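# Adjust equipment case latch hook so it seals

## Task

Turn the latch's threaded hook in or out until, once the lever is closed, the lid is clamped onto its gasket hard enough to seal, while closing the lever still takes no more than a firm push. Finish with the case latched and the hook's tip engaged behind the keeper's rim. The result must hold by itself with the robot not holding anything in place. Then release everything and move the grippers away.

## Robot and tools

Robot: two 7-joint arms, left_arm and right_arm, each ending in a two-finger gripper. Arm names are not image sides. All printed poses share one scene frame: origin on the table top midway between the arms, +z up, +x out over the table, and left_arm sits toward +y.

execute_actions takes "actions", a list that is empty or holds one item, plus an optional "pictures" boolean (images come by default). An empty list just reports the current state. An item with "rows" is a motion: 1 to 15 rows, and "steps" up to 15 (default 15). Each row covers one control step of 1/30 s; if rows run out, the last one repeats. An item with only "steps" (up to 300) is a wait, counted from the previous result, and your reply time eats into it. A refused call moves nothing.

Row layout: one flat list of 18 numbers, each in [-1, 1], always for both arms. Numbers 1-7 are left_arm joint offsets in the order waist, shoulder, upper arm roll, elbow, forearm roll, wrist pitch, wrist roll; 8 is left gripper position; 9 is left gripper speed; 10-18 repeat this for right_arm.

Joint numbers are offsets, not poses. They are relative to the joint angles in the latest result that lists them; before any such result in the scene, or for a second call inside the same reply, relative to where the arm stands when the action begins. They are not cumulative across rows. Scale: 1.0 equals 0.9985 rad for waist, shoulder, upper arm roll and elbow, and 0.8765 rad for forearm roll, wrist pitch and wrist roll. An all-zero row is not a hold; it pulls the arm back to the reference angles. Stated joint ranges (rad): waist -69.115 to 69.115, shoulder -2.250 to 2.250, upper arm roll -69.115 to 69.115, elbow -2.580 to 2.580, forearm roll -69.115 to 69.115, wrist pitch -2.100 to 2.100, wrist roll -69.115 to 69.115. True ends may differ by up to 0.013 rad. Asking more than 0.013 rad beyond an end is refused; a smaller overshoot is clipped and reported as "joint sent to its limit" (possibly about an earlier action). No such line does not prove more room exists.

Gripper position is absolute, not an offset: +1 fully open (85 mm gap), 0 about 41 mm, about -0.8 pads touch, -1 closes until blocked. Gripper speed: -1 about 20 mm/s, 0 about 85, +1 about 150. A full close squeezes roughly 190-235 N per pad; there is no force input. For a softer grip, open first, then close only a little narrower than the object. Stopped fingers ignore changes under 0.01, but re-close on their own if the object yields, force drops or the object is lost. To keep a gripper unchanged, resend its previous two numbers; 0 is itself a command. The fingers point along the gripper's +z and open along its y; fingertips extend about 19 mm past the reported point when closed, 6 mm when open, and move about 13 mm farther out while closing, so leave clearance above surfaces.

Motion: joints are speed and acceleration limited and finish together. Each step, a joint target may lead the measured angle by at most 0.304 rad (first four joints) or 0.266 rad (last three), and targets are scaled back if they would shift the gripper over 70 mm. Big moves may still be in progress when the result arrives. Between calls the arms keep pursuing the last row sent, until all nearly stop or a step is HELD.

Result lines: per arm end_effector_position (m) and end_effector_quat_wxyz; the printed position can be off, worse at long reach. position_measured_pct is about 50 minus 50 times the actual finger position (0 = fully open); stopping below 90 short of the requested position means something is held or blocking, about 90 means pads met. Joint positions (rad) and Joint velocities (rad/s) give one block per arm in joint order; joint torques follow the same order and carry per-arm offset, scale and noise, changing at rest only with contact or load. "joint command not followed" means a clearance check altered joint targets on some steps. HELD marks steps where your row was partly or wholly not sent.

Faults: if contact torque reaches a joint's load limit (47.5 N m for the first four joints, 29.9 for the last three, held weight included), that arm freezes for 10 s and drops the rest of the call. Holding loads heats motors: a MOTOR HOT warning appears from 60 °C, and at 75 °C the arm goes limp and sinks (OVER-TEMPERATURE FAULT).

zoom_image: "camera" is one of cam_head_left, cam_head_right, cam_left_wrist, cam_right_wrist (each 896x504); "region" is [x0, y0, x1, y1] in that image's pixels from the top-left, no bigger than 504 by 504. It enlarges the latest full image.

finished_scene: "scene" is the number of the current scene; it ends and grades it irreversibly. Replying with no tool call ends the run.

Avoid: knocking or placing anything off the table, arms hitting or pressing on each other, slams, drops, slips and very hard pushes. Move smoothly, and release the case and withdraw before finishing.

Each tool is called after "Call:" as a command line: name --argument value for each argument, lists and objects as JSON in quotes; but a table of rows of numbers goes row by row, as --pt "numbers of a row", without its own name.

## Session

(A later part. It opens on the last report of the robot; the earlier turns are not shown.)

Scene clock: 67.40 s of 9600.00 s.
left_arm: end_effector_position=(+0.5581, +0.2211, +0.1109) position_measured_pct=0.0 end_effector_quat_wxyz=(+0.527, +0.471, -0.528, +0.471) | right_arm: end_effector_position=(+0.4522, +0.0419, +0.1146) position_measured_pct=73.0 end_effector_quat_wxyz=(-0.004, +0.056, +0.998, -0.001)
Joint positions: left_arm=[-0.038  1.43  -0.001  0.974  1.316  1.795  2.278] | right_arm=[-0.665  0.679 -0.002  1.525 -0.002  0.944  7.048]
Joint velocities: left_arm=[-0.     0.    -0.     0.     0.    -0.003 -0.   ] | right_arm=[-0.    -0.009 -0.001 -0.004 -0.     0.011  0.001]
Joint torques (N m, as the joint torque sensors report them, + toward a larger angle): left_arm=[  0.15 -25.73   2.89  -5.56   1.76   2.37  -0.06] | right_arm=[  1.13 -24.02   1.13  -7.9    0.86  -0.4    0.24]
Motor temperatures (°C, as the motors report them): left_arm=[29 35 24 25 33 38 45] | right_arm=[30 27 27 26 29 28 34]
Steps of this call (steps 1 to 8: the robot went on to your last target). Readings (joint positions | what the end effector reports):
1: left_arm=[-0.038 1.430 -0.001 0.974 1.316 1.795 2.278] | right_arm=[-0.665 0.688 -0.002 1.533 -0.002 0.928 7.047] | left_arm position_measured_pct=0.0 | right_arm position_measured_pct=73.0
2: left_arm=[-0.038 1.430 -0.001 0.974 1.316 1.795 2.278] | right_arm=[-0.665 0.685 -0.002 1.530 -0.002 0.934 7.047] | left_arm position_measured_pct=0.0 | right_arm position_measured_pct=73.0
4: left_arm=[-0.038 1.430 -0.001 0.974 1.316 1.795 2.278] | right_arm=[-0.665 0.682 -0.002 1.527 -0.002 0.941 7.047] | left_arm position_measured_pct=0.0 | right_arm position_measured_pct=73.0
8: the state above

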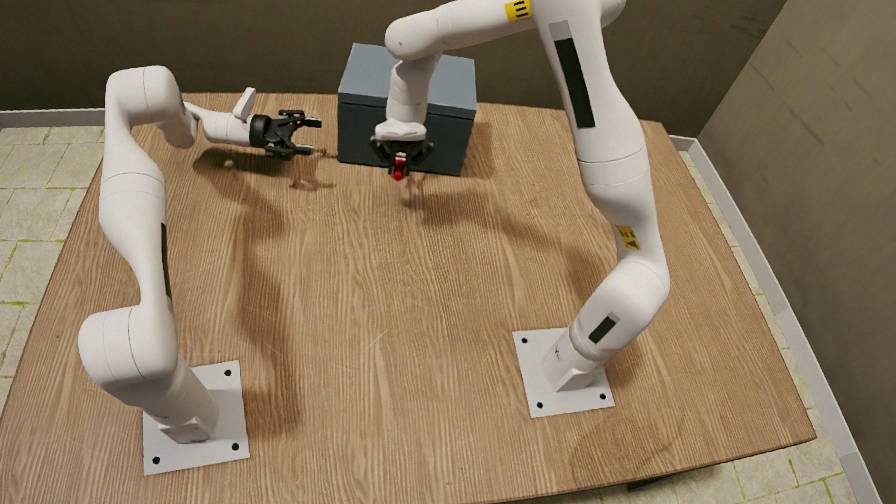

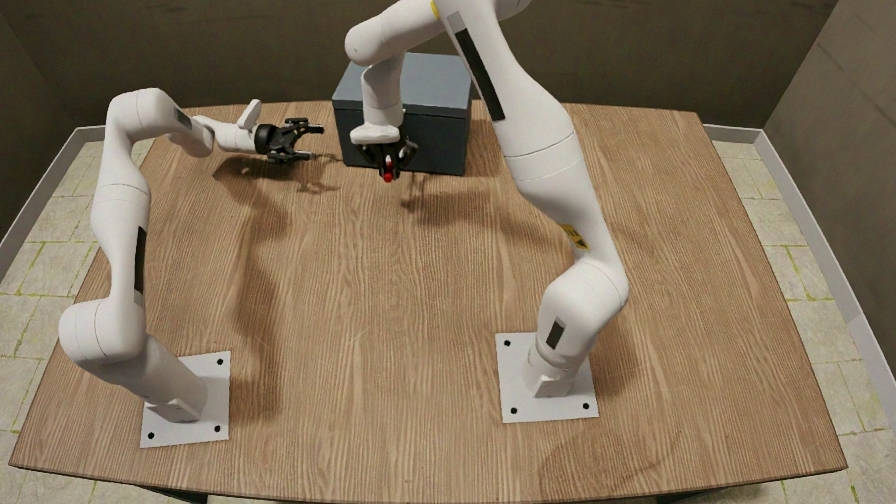

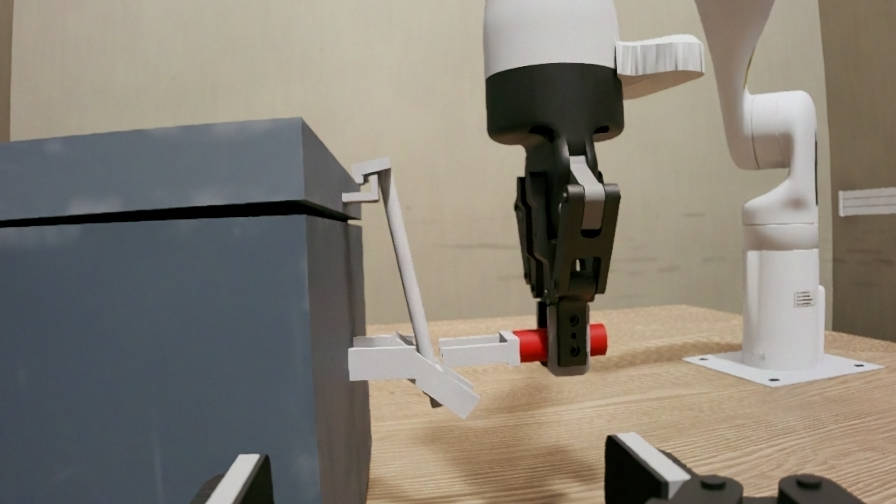

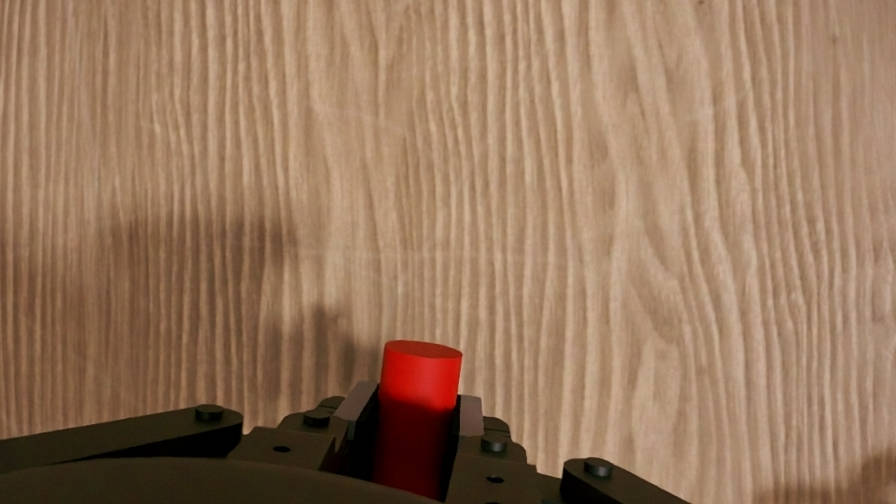

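Call:
execute_actions --actions '[{"rows":[[0,0,0,0,0,0,0,1,0,0.003,-0.010,0,-0.009,0,0.015,0.001,-0.48,0],[0,0,0,0,0,0,0,1,0,0.004,-0.015,0,-0.017,0,0.030,0.002,-0.48,0],[0,0,0,0,0,0,0,1,0,0.005,-0.020,0,-0.026,0,0.045,0.004,-0.48,0],[0,0,0,0,0,0,0,1,0,0.007,-0.024,0,-0.035,0,0.061,0.006,-0.48,0],[0,0,0,0,0,0,0,1,0,0.009,-0.027,0,-0.045,0,0.076,0.008,-0.48,0],[0,0,0,0,0,0,0,1,0,0.012,-0.030,0,-0.057,0,0.092,0.011,-0.48,0],[0,0,0,0,0,0,0,1,0,0.016,-0.032,0,-0.072,0,0.111,0.016,-0.48,0],[0,0,0,0,0,0,0,1,0,0.020,-0.033,0,-0.088,0,0.130,0.021,-0.48,0],[0,0,0,0,0,0,0,1,0,0.025,-0.033,0,-0.105,0,0.149,0.026,-0.48,0],[0,0,0,0,0,0,0,1,0,0.030,-0.032,0,-0.122,0,0.168,0.032,-0.48,0],[0,0,0,0,0,0,0,1,0,0.035,-0.031,0,-0.140,0,0.187,0.0375,-0.48,0],[0,0,0,0,0,0,0,1,0,0.039,-0.029,0,-0.153,0,0.200,0.042,-0.48,0],[0,0,0,0,0,0,0,1,0,0.043,-0.027,0,-0.167,0,0.213,0.046,-0.48,0],[0,0,0,0,0,0,0,1,0,0.047,-0.025,0,-0.180,0,0.226,0.051,-0.48,0],[0,0,0,0,0,0,0,1,0,0.051,-0.023,0,-0.193,0,0.239,0.055,-0.48,0]],"steps":15}]' --pictures false

Call:
execute_actions --actions '[{"steps":14}]' --pictures false

Call:
execute_actions --actions '[{"rows":[[0,0,0,0,0,0,0,1,0,0,0,0,0,0,0,0,-0.48,0],[0,0,0,0,0,0,0,1,0,0,0,0,0,0,0,0,-0.48,0],[0,0,0,0,0,0,0,1,0,0,0,0,0,0,0,0,-0.12,0]],"steps":12}]'

Scene clock: 72.77 s of 9600.00 s.
left_arm: end_effector_position=(+0.5581, +0.2211, +0.1109) position_measured_pct=0.0 end_effector_quat_wxyz=(+0.527, +0.471, -0.528, +0.471) | right_arm: end_effector_position=(+0.4696, +0.0398, +0.1625) position_measured_pct=73.0 end_effector_quat_wxyz=(-0.011, +0.055, +0.998, -0.003)
Joint positions: left_arm=[-0.038  1.43  -0.001  0.974  1.316  1.795  2.278] | right_arm=[-0.634  0.654 -0.007  1.397 -0.007  1.112  7.079]
Joint velocities: left_arm=[-0.    -0.    -0.     0.001  0.    -0.002  0.001] | right_arm=[ 0.116  0.015  0.    -0.423 -0.005  0.415  0.124]
Joint torques (N m, as the joint torque sensors report them, + toward a larger angle): left_arm=[  0.02 -25.56   2.79  -5.59   1.64   2.08   0.05] | right_arm=[  2.96 -20.44   2.64 -13.89   1.98  -4.91  -0.11]
Motor temperatures (°C, as the motors report them): left_arm=[29 35 24 25 33 38 45] | right_arm=[30 27 27 26 29 28 34]
Steps of this call (steps 1 to 30: the robot went on to your last target; steps 31 to 146: nothing new was sent; steps 147 to 161: all 15 steps of this action). Readings (joint positions | what the end effector reports):
147: left_arm=[-0.038 1.430 -0.001 0.974 1.316 1.795 2.278] | right_arm=[-0.665 0.678 -0.002 1.525 -0.002 0.946 7.048] | left_arm position_measured_pct=0.0 | right_arm position_measured_pct=73.0
148: left_arm=[-0.038 1.430 -0.001 0.974 1.316 1.795 2.278] | right_arm=[-0.664 0.677 -0.003 1.523 -0.003 0.950 7.048] | left_arm position_measured_pct=0.0 | right_arm position_measured_pct=73.0
150: left_arm=[-0.038 1.430 -0.001 0.974 1.316 1.795 2.278] | right_arm=[-0.663 0.671 -0.003 1.515 -0.003 0.964 7.049] | left_arm position_measured_pct=0.0 | right_arm position_measured_pct=73.0
154: left_arm=[-0.038 1.430 -0.001 0.974 1.316 1.795 2.278] | right_arm=[-0.657 0.660 -0.004 1.486 -0.004 1.009 7.055] | left_arm position_measured_pct=0.0 | right_arm position_measured_pct=73.0
161: the state above

Scene clock: 73.23 s of 9600.00 s.
left_arm: end_effector_position=(+0.5581, +0.2211, +0.1109) position_measured_pct=0.0 end_effector_quat_wxyz=(+0.527, +0.471, -0.528, +0.471) | right_arm: end_effector_position=(+0.4827, +0.0382, +0.1766) position_measured_pct=73.0 end_effector_quat_wxyz=(-0.010, +0.055, +0.998, -0.002)
Joint positions: left_arm=[-0.038  1.43  -0.001  0.974  1.316  1.795  2.278] | right_arm=[-0.618  0.657 -0.006  1.34  -0.006  1.162  7.095]
Joint velocities: left_arm=[-0.    -0.    -0.    -0.     0.     0.001 -0.   ] | right_arm=[ 0.001  0.001 -0.    -0.001 -0.001  0.001 -0.001]
Joint torques (N m, as the joint torque sensors report them, + toward a larger angle): left_arm=[  0.17 -25.62   2.84  -5.5    1.71   2.25   0.  ] | right_arm=[  2.77 -21.36   2.31 -12.99   2.06  -4.08  -0.08]
Motor temperatures (°C, as the motors report them): left_arm=[29 35 24 25 33 38 45] | right_arm=[30 27 27 26 29 28 34]
Steps of this call (steps 1 to 14: the robot went on to your last target). Readings (joint positions | what the end effector reports):
1: left_arm=[-0.038 1.430 -0.001 0.974 1.316 1.795 2.278] | right_arm=[-0.630 0.654 -0.007 1.383 -0.007 1.125 7.083] | left_arm position_measured_pct=0.0 | right_arm position_measured_pct=73.0
2: left_arm=[-0.038 1.430 -0.001 0.974 1.316 1.795 2.278] | right_arm=[-0.627 0.655 -0.007 1.371 -0.007 1.137 7.087] | left_arm position_measured_pct=0.0 | right_arm position_measured_pct=73.0
4: left_arm=[-0.038 1.430 -0.001 0.974 1.316 1.795 2.278] | right_arm=[-0.622 0.656 -0.006 1.352 -0.006 1.152 7.092] | left_arm position_measured_pct=0.0 | right_arm position_measured_pct=73.0
8: left_arm=[-0.038 1.430 -0.001 0.974 1.316 1.795 2.278] | right_arm=[-0.619 0.657 -0.006 1.342 -0.006 1.160 7.095] | left_arm position_measured_pct=0.0 | right_arm position_measured_pct=73.0
14: the state above

Scene clock: 73.63 s of 9600.00 s.
left_arm: end_effector_position=(+0.5581, +0.2211, +0.1109) position_measured_pct=0.0 end_effector_quat_wxyz=(+0.527, +0.471, -0.528, +0.471) | right_arm: end_effector_position=(+0.4827, +0.0382, +0.1766) position_measured_pct=56.7 end_effector_quat_wxyz=(-0.010, +0.055, +0.998, -0.002)
Joint positions: left_arm=[-0.038  1.43  -0.001  0.974  1.316  1.795  2.278] | right_arm=[-0.618  0.657 -0.006  1.34  -0.006  1.162  7.095]
Joint velocities: left_arm=[-0.     0.     0.     0.001 -0.     0.002 -0.   ] | right_arm=[ 0.    -0.     0.     0.001 -0.001 -0.001  0.001]
Joint torques (N m, as the joint torque sensors report them, + toward a larger angle): left_arm=[  0.24 -25.81   2.72  -5.22   1.83   2.31   0.12] | right_arm=[  0.12 -20.26   0.12  -7.38  -0.06  -0.11   0.16]
Motor temperatures (°C, as the motors report them): left_arm=[29 35 24 25 33 38 45] | right_arm=[30 27 27 26 29 28 34]
Steps of this call (steps 1 to 12: all 12 steps of this action). Readings (joint positions | what the end effector reports):
1: left_arm=[-0.038 1.430 -0.001 0.974 1.316 1.795 2.278] | right_arm=[-0.618 0.657 -0.006 1.340 -0.006 1.162 7.095] | left_arm position_measured_pct=0.0 | right_arm position_measured_pct=73.0
2: left_arm=[-0.038 1.430 -0.001 0.974 1.316 1.795 2.278] | right_arm=[-0.619 0.658 -0.006 1.341 -0.006 1.162 7.095] | left_arm position_measured_pct=0.0 | right_arm position_measured_pct=73.0
4: left_arm=[-0.038 1.430 -0.001 0.974 1.316 1.795 2.278] | right_arm=[-0.619 0.658 -0.006 1.341 -0.006 1.162 7.095] | left_arm position_measured_pct=0.0 | right_arm position_measured_pct=72.6
8: left_arm=[-0.038 1.430 -0.001 0.974 1.316 1.795 2.278] | right_arm=[-0.618 0.657 -0.006 1.340 -0.006 1.161 7.095] | left_arm position_measured_pct=0.0 | right_arm position_measured_pct=63.1
12: the state above

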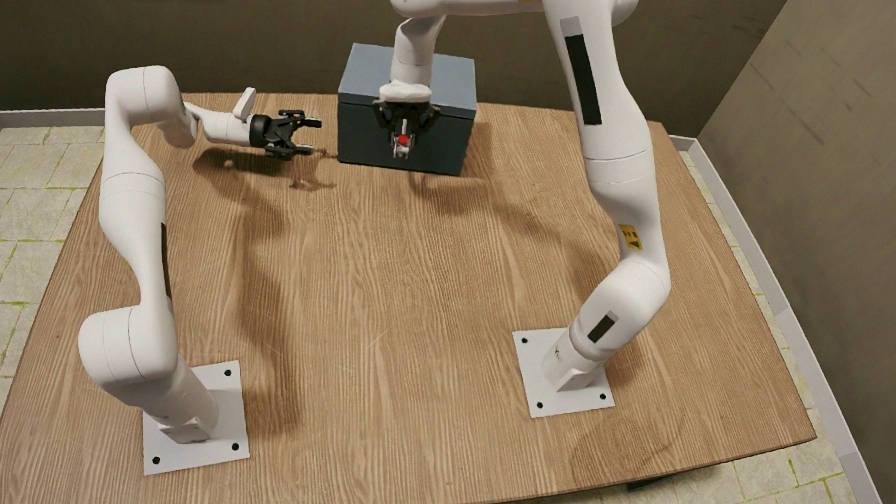

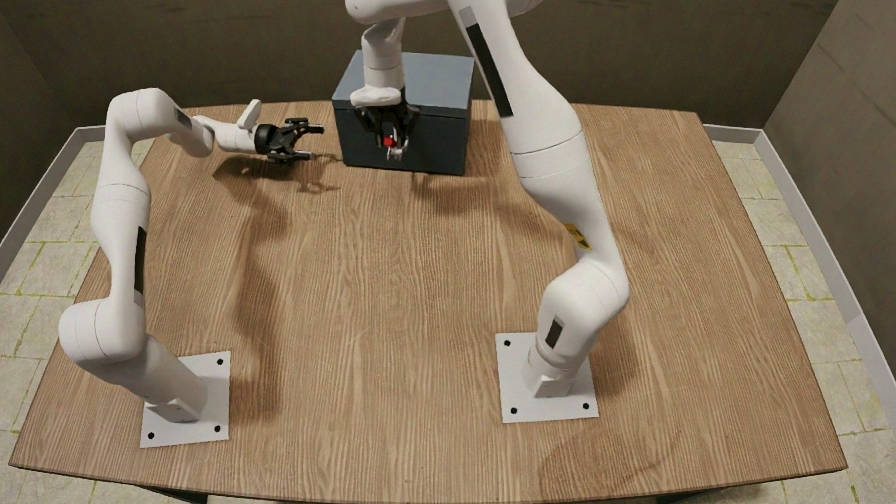

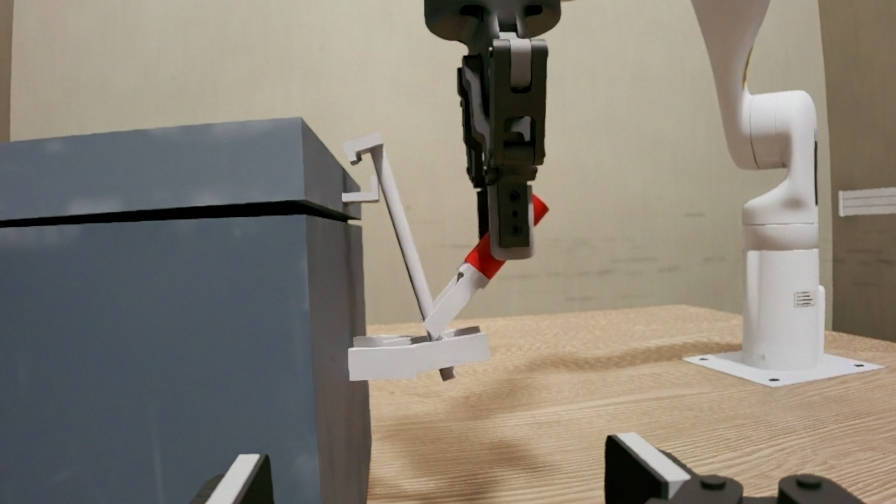

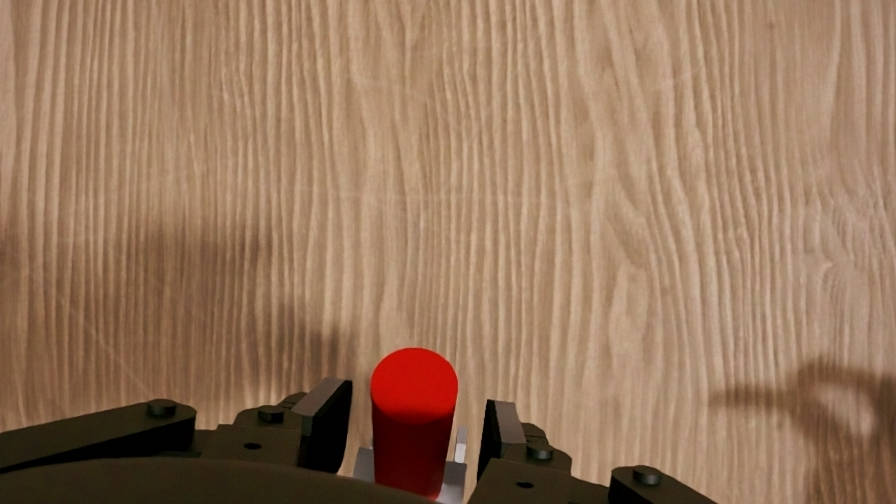

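Call:
execute_actions --actions '[{"rows":[[0,0,0,0,0,0,0,1,0,0.0414,0.0135,0.006,-0.2233,0.007,0.2192,0.0443,-0.12,0]],"steps":15}]' --pictures false

Call:
execute_actions --actions '[{"steps":8}]'

Scene clock: 77.20 s of 9600.00 s.
left_arm: end_effector_position=(+0.5582, +0.2211, +0.1110) position_measured_pct=0.0 end_effector_quat_wxyz=(+0.527, +0.471, -0.528, +0.471) | right_arm: end_effector_position=(+0.5226, +0.0334, +0.2361) position_measured_pct=56.0 end_effector_quat_wxyz=(+0.001, +0.057, +0.998, +0.000)
Joint positions: left_arm=[-0.038  1.43  -0.001  0.974  1.316  1.795  2.278] | right_arm=[-0.577  0.669  0.     1.118  0.     1.353  7.134]
Joint velocities: left_arm=[ 0.     0.     0.     0.     0.     0.002 -0.   ] | right_arm=[ 0.006  0.012 -0.008 -0.02  -0.003  0.015  0.002]
Joint torques (N m, as the joint torque sensors report them, + toward a larger angle): left_arm=[  0.05 -25.6    2.74  -5.39   1.84   2.14   0.16] | right_arm=[ -0.11 -20.55  -0.8   -8.57  -0.27   0.37  -0.19]
Motor temperatures (°C, as the motors report them): left_arm=[29 35 24 25 33 38 45] | right_arm=[30 27 27 26 29 28 34]
Steps of this call (steps 1 to 15: the robot went on to your last target; steps 16 to 92: nothing new was sent; steps 93 to 107: all 15 steps of this action). Readings (joint positions | what the end effector reports):
93: left_arm=[-0.038 1.430 -0.001 0.974 1.316 1.795 2.278] | right_arm=[-0.617 0.657 -0.006 1.339 -0.006 1.163 7.096] | left_arm position_measured_pct=0.0 | right_arm position_measured_pct=56.0
94: left_arm=[-0.038 1.430 -0.001 0.974 1.316 1.795 2.278] | right_arm=[-0.616 0.658 -0.006 1.334 -0.006 1.167 7.096] | left_arm position_measured_pct=0.0 | right_arm position_measured_pct=56.0
96: left_arm=[-0.038 1.430 -0.001 0.974 1.316 1.795 2.278] | right_arm=[-0.611 0.661 -0.006 1.307 -0.006 1.190 7.101] | left_arm position_measured_pct=0.0 | right_arm position_measured_pct=56.0
100: left_arm=[-0.038 1.430 -0.001 0.974 1.316 1.795 2.278] | right_arm=[-0.591 0.668 -0.002 1.197 -0.002 1.285 7.120] | left_arm position_measured_pct=0.0 | right_arm position_measured_pct=56.0
107: the state above

Scene clock: 77.47 s of 9600.00 s.
left_arm: end_effector_position=(+0.5582, +0.2211, +0.1110) position_measured_pct=0.0 end_effector_quat_wxyz=(+0.527, +0.471, -0.528, +0.471) | right_arm: end_effector_position=(+0.5229, +0.0333, +0.2355) position_measured_pct=56.0 end_effector_quat_wxyz=(+0.000, +0.057, +0.998, -0.000)
Joint positions: left_arm=[-0.038  1.43  -0.001  0.974  1.316  1.795  2.278] | right_arm=[-0.577  0.671  0.     1.117  0.     1.354  7.134]
Joint velocities: left_arm=[-0.001 -0.    -0.    -0.001 -0.001 -0.001 -0.   ] | right_arm=[ 0.001  0.001 -0.001  0.001  0.001  0.001  0.001]
Joint torques (N m, as the joint torque sensors report them, + toward a larger angle): left_arm=[ -0.02 -25.83   2.82  -5.08   2.11   2.25   0.25] | right_arm=[ -0.18 -21.78  -0.36  -8.28   0.21  -0.07   0.03]
Motor temperatures (°C, as the motors report them): left_arm=[29 35 24 25 33 38 45] | right_arm=[30 27 27 26 29 28 34]
Steps of this call (steps 1 to 8: the robot went on to your last target). Readings (joint positions | what the end effector reports):
1: left_arm=[-0.038 1.430 -0.001 0.974 1.316 1.795 2.278] | right_arm=[-0.577 0.669 0.000 1.118 0.000 1.353 7.134] | left_arm position_measured_pct=0.0 | right_arm position_measured_pct=56.0
2: left_arm=[-0.038 1.430 -0.001 0.974 1.316 1.795 2.278] | right_arm=[-0.577 0.670 0.000 1.117 0.000 1.354 7.134] | left_arm position_measured_pct=0.0 | right_arm position_measured_pct=56.0
4: left_arm=[-0.038 1.430 -0.001 0.974 1.316 1.795 2.278] | right_arm=[-0.577 0.670 0.000 1.117 0.000 1.354 7.134] | left_arm position_measured_pct=0.0 | right_arm position_measured_pct=56.0
8: the state above

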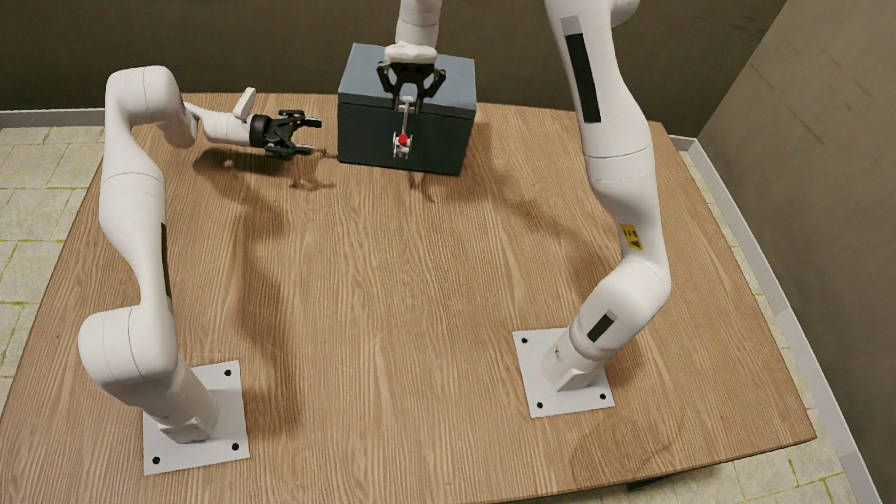

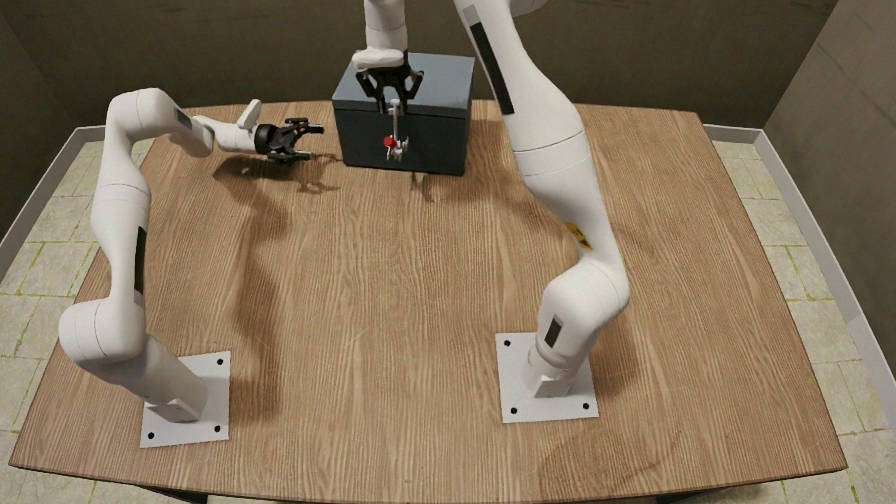

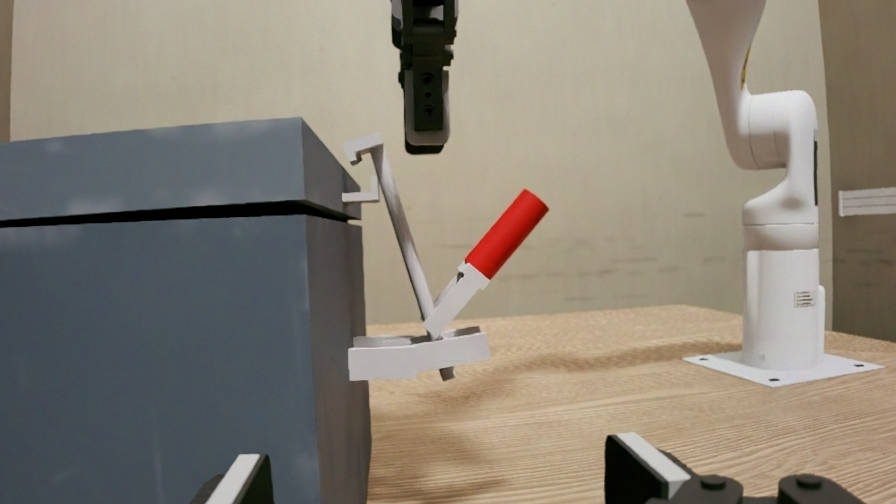

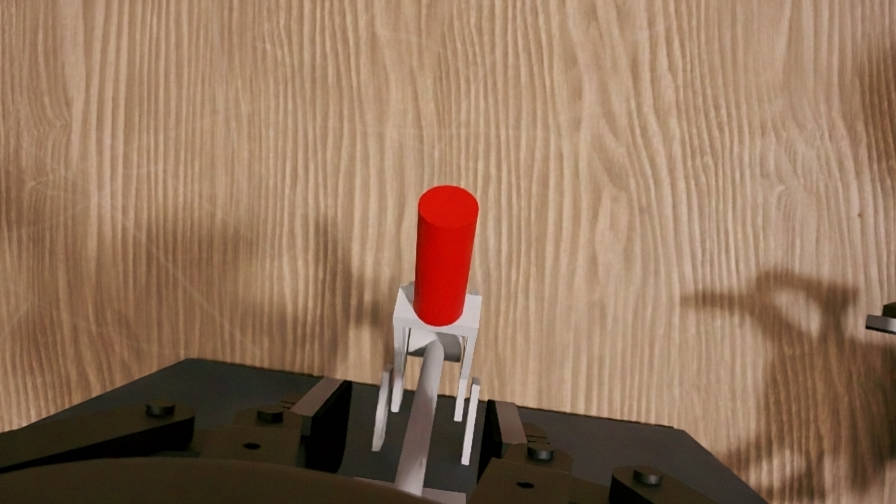

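Call:
execute_actions --actions '[]'

Scene clock: 82.17 s of 9600.00 s.
left_arm: end_effector_position=(+0.5581, +0.2211, +0.1110) position_measured_pct=0.0 end_effector_quat_wxyz=(+0.527, +0.471, -0.528, +0.471) | right_arm: end_effector_position=(+0.5229, +0.0332, +0.2354) position_measured_pct=56.0 end_effector_quat_wxyz=(+0.000, +0.057, +0.998, -0.000)
Joint positions: left_arm=[-0.038  1.43  -0.001  0.974  1.316  1.795  2.278] | right_arm=[-0.576  0.671  0.     1.117  0.     1.354  7.134]
Joint velocities: left_arm=[-0.001 -0.    -0.    -0.001  0.    -0.     0.002] | right_arm=[ 0.     0.    -0.002 -0.    -0.002 -0.    -0.   ]
Joint torques (N m, as the joint torque sensors report them, + toward a larger angle): left_arm=[  0.1  -25.53   3.04  -4.98   1.74   2.18   0.02] | right_arm=[ -0.02 -21.57  -0.34  -7.9    0.14  -0.16   0.17]
Motor temperatures (°C, as the motors report them): left_arm=[29 35 24 25 33 38 45] | right_arm=[30 27 27 26 29 28 34]
Steps of this call (steps 1 to 15: the robot went on to your last target; steps 16 to 141: nothing new was sent). Readings (joint positions | what the end effector reports):
1: left_arm=[-0.038 1.430 -0.001 0.974 1.316 1.795 2.278] | right_arm=[-0.577 0.671 0.000 1.117 0.000 1.354 7.134] | left_arm position_measured_pct=0.0 | right_arm position_measured_pct=56.0
2: left_arm=[-0.038 1.430 -0.001 0.974 1.316 1.795 2.278] | right_arm=[-0.576 0.671 0.000 1.117 0.000 1.354 7.134] | left_arm position_measured_pct=0.0 | right_arm position_measured_pct=56.0
4: left_arm=[-0.038 1.430 -0.001 0.974 1.316 1.795 2.278] | right_arm=[-0.576 0.671 0.000 1.117 0.000 1.354 7.134] | left_arm position_measured_pct=0.0 | right_arm position_measured_pct=56.0
8: left_arm=[-0.038 1.430 -0.001 0.974 1.316 1.795 2.278] | right_arm=[-0.576 0.671 0.000 1.117 0.000 1.354 7.134] | left_arm position_measured_pct=0.0 | right_arm position_measured_pct=56.0
141: the state above
All arms were judged still, so your last target was given up. Only a new action makes them travel on or press farther. Fingers that are still opening or closing keep moving.

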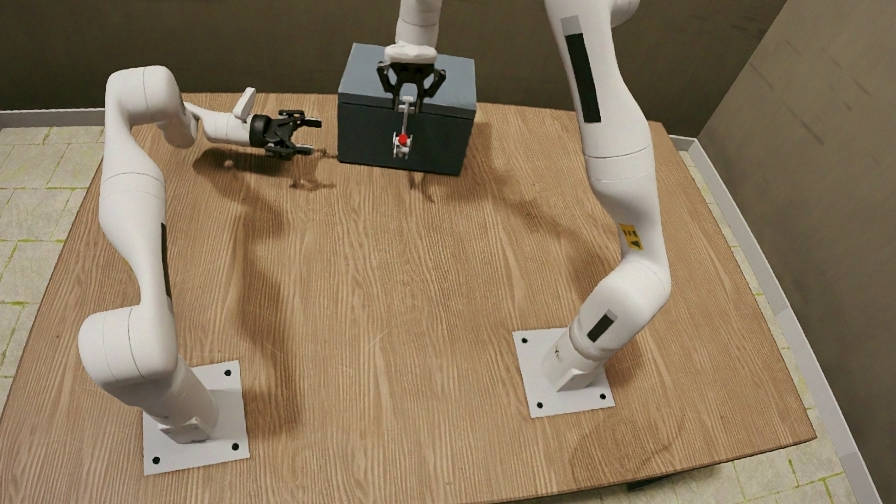

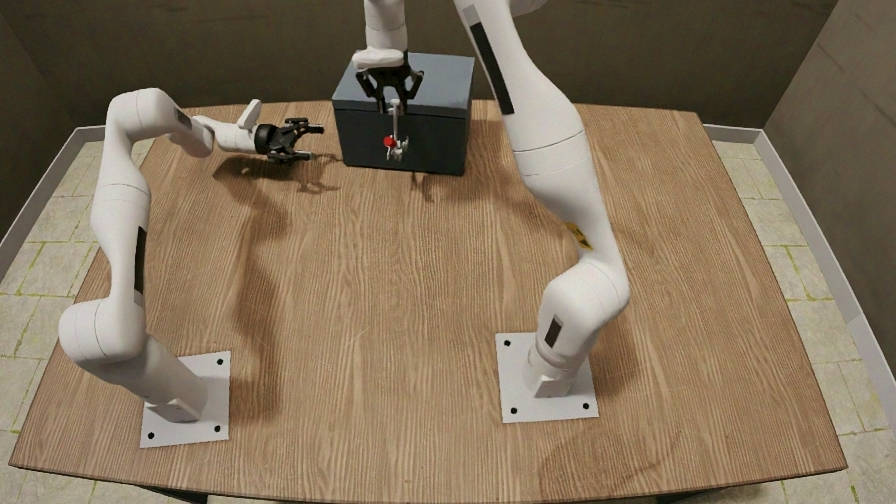

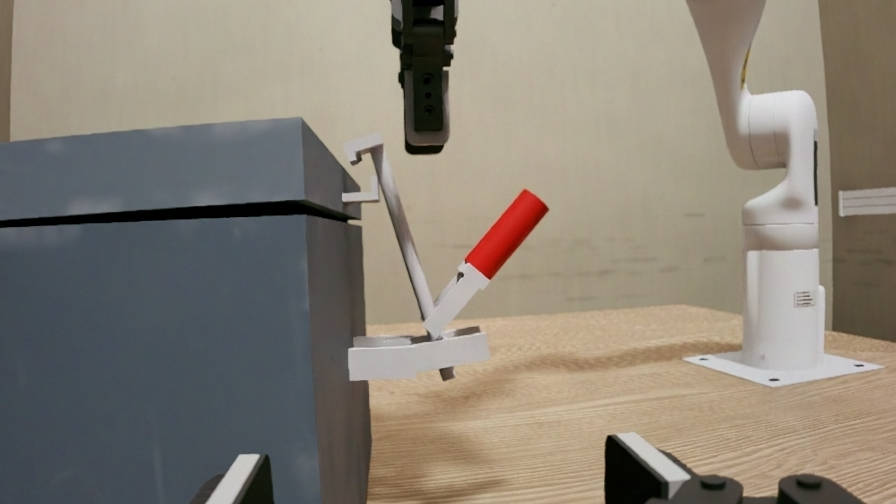

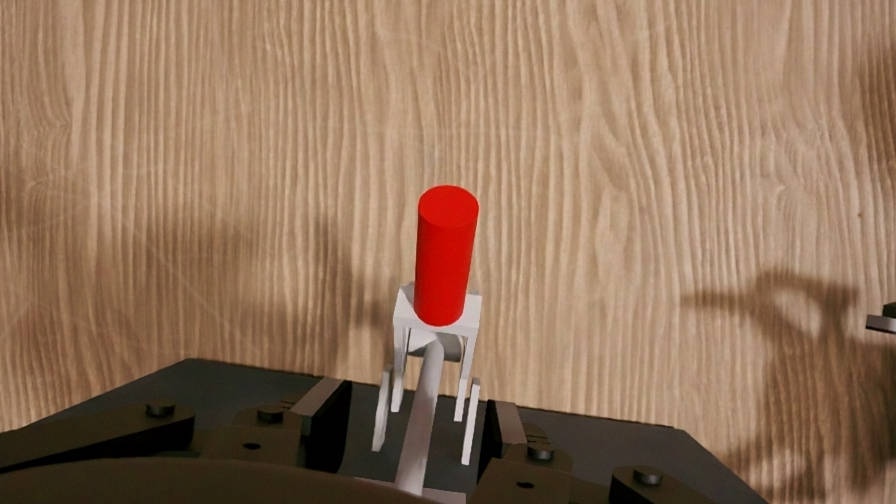

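Call:
execute_actions --actions '[{"rows":[[0,0,0,0,0,0,0,1,0,0.008,0.016,0,-0.027,0,0.012,0.009,-0.12,0],[0,0,0,0,0,0,0,1,0,0.008,0.016,0,-0.027,0,0.012,0.009,-0.12,0],[0,0,0,0,0,0,0,1,0,0.016,0.032,0,-0.053,0,0.024,0.018,-0.12,0],[0,0,0,0,0,0,0,1,0,0.016,0.032,0,-0.053,0,0.024,0.018,-0.12,0],[0,0,0,0,0,0,0,1,0,0.024,0.047,0,-0.08,0,0.036,0.027,-0.12,0],[0,0,0,0,0,0,0,1,0,0.024,0.047,0,-0.08,0,0.036,0.027,-0.12,0],[0,0,0,0,0,0,0,1,0,0.0318,0.063,0,-0.106,0,0.0486,0.037,-0.12,0]],"steps":15}]' --pictures false

Call:
execute_actions --actions '[{"steps":15}]'

Scene clock: 84.50 s of 9600.00 s.
left_arm: end_effector_position=(+0.5582, +0.2211, +0.1110) position_measured_pct=0.0 end_effector_quat_wxyz=(+0.527, +0.471, -0.528, +0.471) | right_arm: end_effector_position=(+0.5509, +0.0304, +0.2323) position_measured_pct=56.0 end_effector_quat_wxyz=(+0.001, +0.057, +0.998, +0.000)
Joint positions: left_arm=[-0.038  1.43  -0.001  0.974  1.316  1.795  2.278] | right_arm=[-0.546  0.731  0.     1.013  0.     1.396  7.166]
Joint velocities: left_arm=[ 0.    -0.    -0.    -0.001  0.    -0.    -0.001] | right_arm=[ 0.008  0.02  -0.004 -0.026 -0.001  0.012  0.006]
Joint torques (N m, as the joint torque sensors report them, + toward a larger angle): left_arm=[  0.17 -25.93   2.96  -5.21   1.75   2.11   0.12] | right_arm=[ -0.75 -23.22  -0.3   -8.09   0.2    0.37   0.26]
Motor temperatures (°C, as the motors report them): left_arm=[29 35 24 25 33 38 45] | right_arm=[30 27 27 26 29 28 34]
Steps of this call (steps 1 to 55: nothing new was sent; steps 56 to 70: all 15 steps of this action). Readings (joint positions | what the end effector reports):
56: left_arm=[-0.038 1.430 -0.001 0.974 1.316 1.795 2.278] | right_arm=[-0.576 0.671 -0.000 1.116 0.000 1.354 7.134] | left_arm position_measured_pct=0.0 | right_arm position_measured_pct=56.0
57: left_arm=[-0.038 1.430 -0.001 0.974 1.316 1.795 2.278] | right_arm=[-0.575 0.675 -0.000 1.111 -0.000 1.356 7.136] | left_arm position_measured_pct=0.0 | right_arm position_measured_pct=56.0
59: left_arm=[-0.038 1.430 -0.001 0.974 1.316 1.795 2.278] | right_arm=[-0.570 0.685 -0.000 1.095 -0.000 1.362 7.141] | left_arm position_measured_pct=0.0 | right_arm position_measured_pct=56.0
63: left_arm=[-0.038 1.430 -0.001 0.974 1.316 1.795 2.278] | right_arm=[-0.557 0.710 -0.000 1.052 0.000 1.380 7.154] | left_arm position_measured_pct=0.0 | right_arm position_measured_pct=56.0
70: the state above

Scene clock: 85.00 s of 9600.00 s.
left_arm: end_effector_position=(+0.5582, +0.2211, +0.1110) position_measured_pct=0.0 end_effector_quat_wxyz=(+0.527, +0.471, -0.528, +0.471) | right_arm: end_effector_position=(+0.5515, +0.0302, +0.2316) position_measured_pct=56.0 end_effector_quat_wxyz=(+0.000, +0.057, +0.998, +0.000)
Joint positions: left_arm=[-0.038  1.43  -0.001  0.974  1.316  1.795  2.278] | right_arm=[-0.545  0.734  0.     1.011  0.     1.396  7.167]
Joint velocities: left_arm=[ 0.     0.     0.     0.    -0.    -0.001 -0.001] | right_arm=[-0.     0.     0.     0.     0.001 -0.    -0.001]
Joint torques (N m, as the joint torque sensors report them, + toward a larger angle): left_arm=[  0.08 -25.9    2.96  -5.6    2.15   2.27   0.15] | right_arm=[ -0.29 -22.89  -0.1   -8.17   0.    -0.14  -0.07]
Motor temperatures (°C, as the motors report them): left_arm=[29 35 24 25 33 38 45] | right_arm=[30 27 27 26 29 28 34]
Steps of this call (steps 1 to 15: the robot went on to your last target). Readings (joint positions | what the end effector reports):
1: left_arm=[-0.038 1.430 -0.001 0.974 1.316 1.795 2.278] | right_arm=[-0.545 0.732 0.000 1.013 0.000 1.396 7.166] | left_arm position_measured_pct=0.0 | right_arm position_measured_pct=56.0
2: left_arm=[-0.038 1.430 -0.001 0.974 1.316 1.795 2.278] | right_arm=[-0.545 0.732 0.000 1.012 0.000 1.396 7.167] | left_arm position_measured_pct=0.0 | right_arm position_measured_pct=56.0
4: left_arm=[-0.038 1.430 -0.001 0.974 1.316 1.795 2.278] | right_arm=[-0.545 0.733 0.000 1.012 0.000 1.396 7.167] | left_arm position_measured_pct=0.0 | right_arm position_measured_pct=56.0
8: left_arm=[-0.038 1.430 -0.001 0.974 1.316 1.795 2.278] | right_arm=[-0.545 0.733 0.000 1.011 0.000 1.396 7.167] | left_arm position_measured_pct=0.0 | right_arm position_measured_pct=56.0
15: the state above
All arms were judged still, so your last target was given up. Only a new action makes them travel on or press farther. Fingers that are still opening or closing keep moving.

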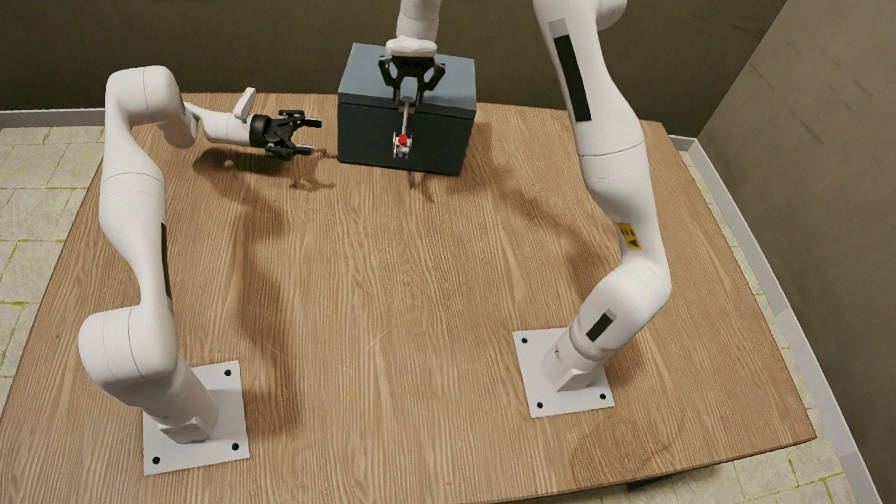

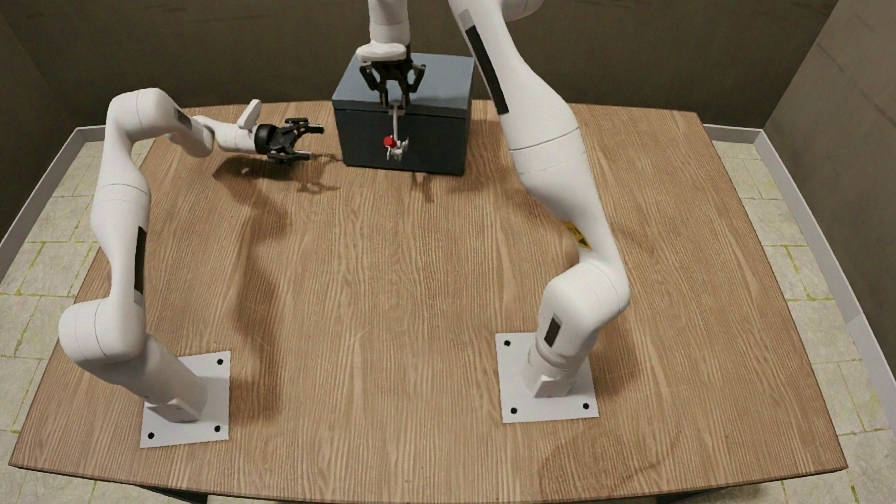

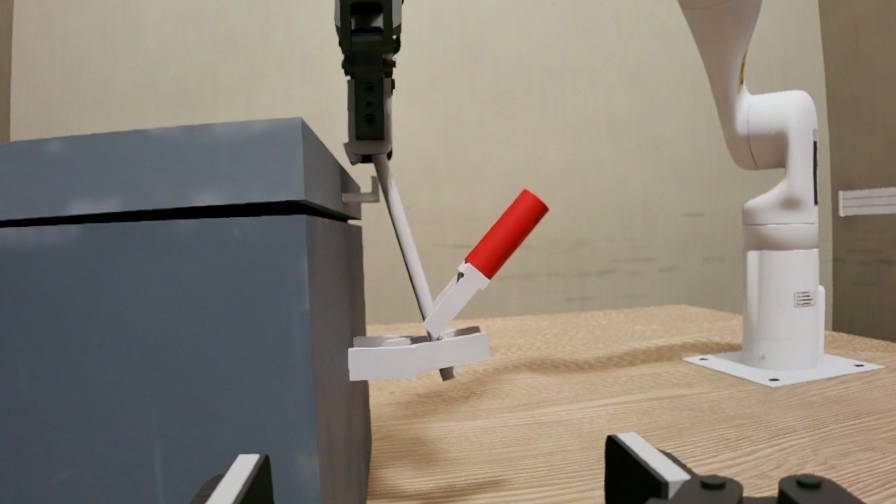

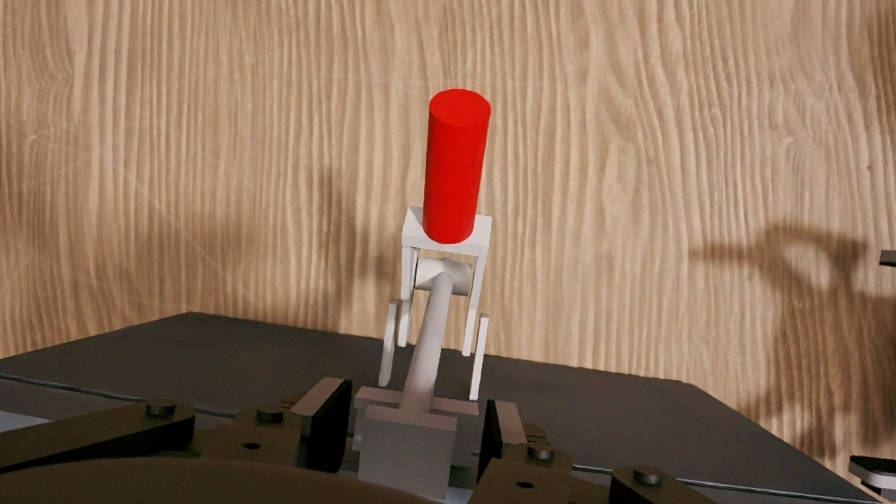

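Call:
execute_actions --actions '[{"rows":[[0,0,0,0,0,0,0,1,0,0.0025,0.003,0,0.002,0,-0.005,0.002,-0.12,0],[0,0,0,0,0,0,0,1,0,0.0025,0.003,0,0.002,0,-0.005,0.002,-0.12,0],[0,0,0,0,0,0,0,1,0,0.0025,0.003,0,0.002,0,-0.005,0.002,-0.12,0],[0,0,0,0,0,0,0,1,0,0.0025,0.003,0,0.002,0,-0.005,0.002,-0.33,0],[0,0,0,0,0,0,0,1,0,0.0025,0.003,0,0.002,0,-0.005,0.002,-0.33,0],[0,0,0,0,0,0,0,1,0,0.0025,0.003,0,0.002,0,-0.005,0.002,-0.33,0],[0,0,0,0,0,0,0,1,0,0.0025,0.003,0,0.002,0,-0.005,0.002,-0.33,0],[0,0,0,0,0,0,0,1,0,0.0025,0.003,0,0.002,0,-0.005,0.002,-0.33,0],[0,0,0,0,0,0,0,1,0,0.0025,0.003,0,0.002,0,-0.005,0.002,-0.37,-0.5]],"steps":15}]'

Scene clock: 89.53 s of 9600.00 s.
left_arm: end_effector_position=(+0.5582, +0.2211, +0.1110) position_measured_pct=0.0 end_effector_quat_wxyz=(+0.527, +0.471, -0.528, +0.471) | right_arm: end_effector_position=(+0.5526, +0.0292, +0.2293) position_measured_pct=68.3 end_effector_quat_wxyz=(-0.000, +0.057, +0.998, -0.000)
Joint positions: left_arm=[-0.038  1.43  -0.001  0.974  1.316  1.795  2.278] | right_arm=[-0.542  0.737  0.     1.013  0.     1.392  7.168]
Joint velocities: left_arm=[ 0.    -0.    -0.     0.     0.     0.     0.001] | right_arm=[-0.    -0.001 -0.001  0.001  0.001  0.001  0.   ]
Joint torques (N m, as the joint torque sensors report them, + toward a larger angle): left_arm=[  0.29 -25.59   2.66  -5.01   1.95   2.23   0.02] | right_arm=[ -0.09 -22.34  -0.29  -8.45  -0.22  -0.18   0.01]
Motor temperatures (°C, as the motors report them): left_arm=[29 35 24 25 33 38 45] | right_arm=[30 27 27 26 29 28 34]
Steps of this call (steps 1 to 121: nothing new was sent; steps 122 to 136: all 15 steps of this action). Readings (joint positions | what the end effector reports):
122: left_arm=[-0.038 1.430 -0.001 0.974 1.316 1.795 2.278] | right_arm=[-0.544 0.734 -0.000 1.011 0.000 1.396 7.167] | left_arm position_measured_pct=0.0 | right_arm position_measured_pct=56.0
123: left_arm=[-0.038 1.430 -0.001 0.974 1.316 1.795 2.278] | right_arm=[-0.544 0.735 -0.000 1.012 -0.000 1.395 7.167] | left_arm position_measured_pct=0.0 | right_arm position_measured_pct=56.0
125: left_arm=[-0.038 1.430 -0.001 0.974 1.316 1.795 2.278] | right_arm=[-0.543 0.736 0.000 1.013 0.000 1.393 7.168] | left_arm position_measured_pct=0.0 | right_arm position_measured_pct=56.0
129: left_arm=[-0.038 1.430 -0.001 0.974 1.316 1.795 2.278] | right_arm=[-0.542 0.736 0.000 1.013 0.000 1.392 7.168] | left_arm position_measured_pct=0.0 | right_arm position_measured_pct=63.1
136: the state above

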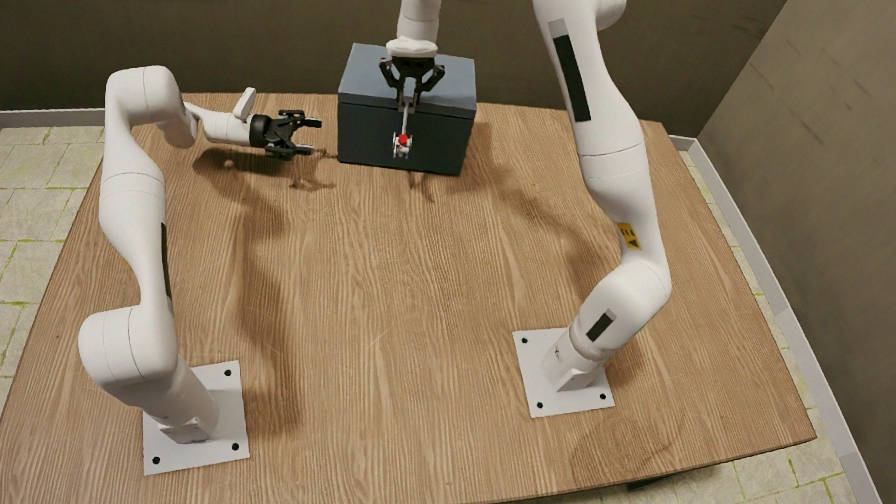

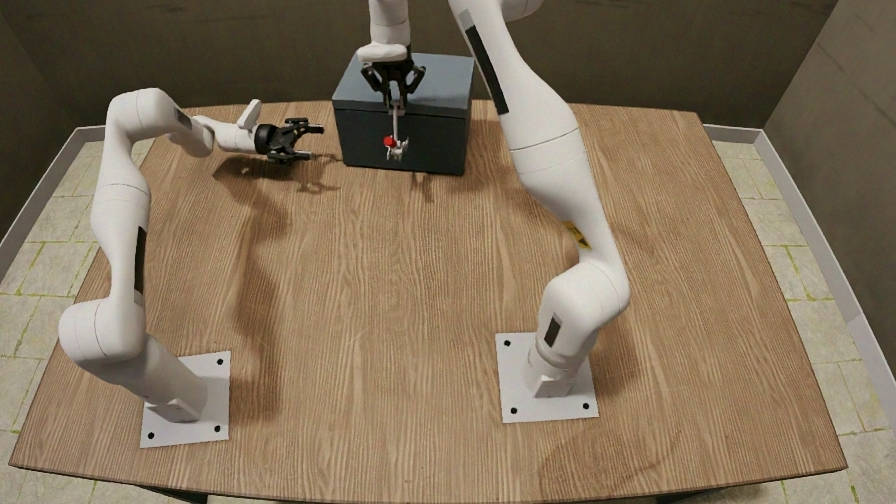

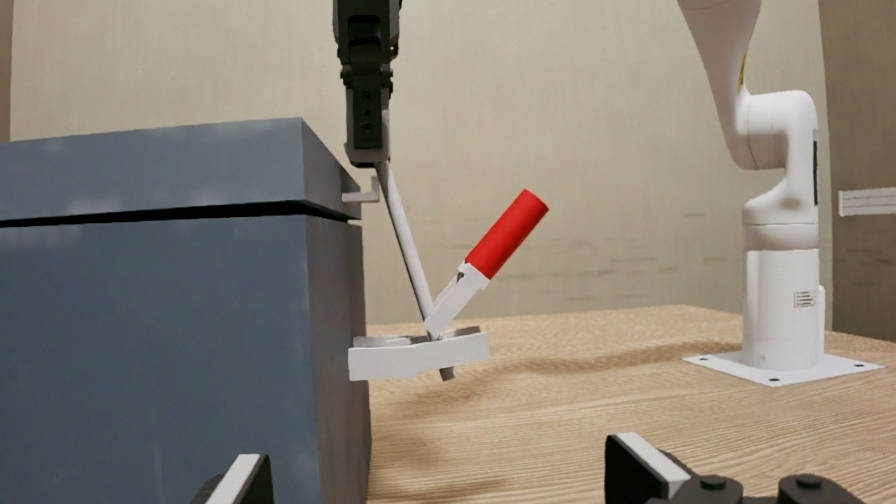

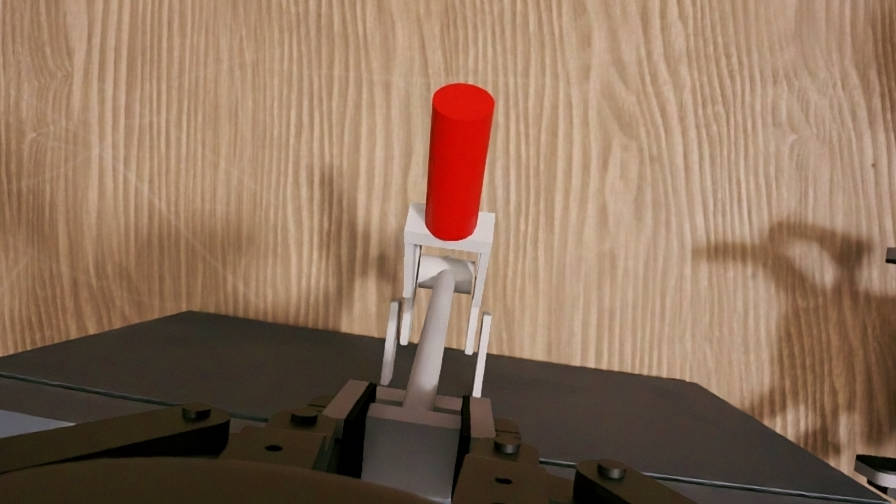

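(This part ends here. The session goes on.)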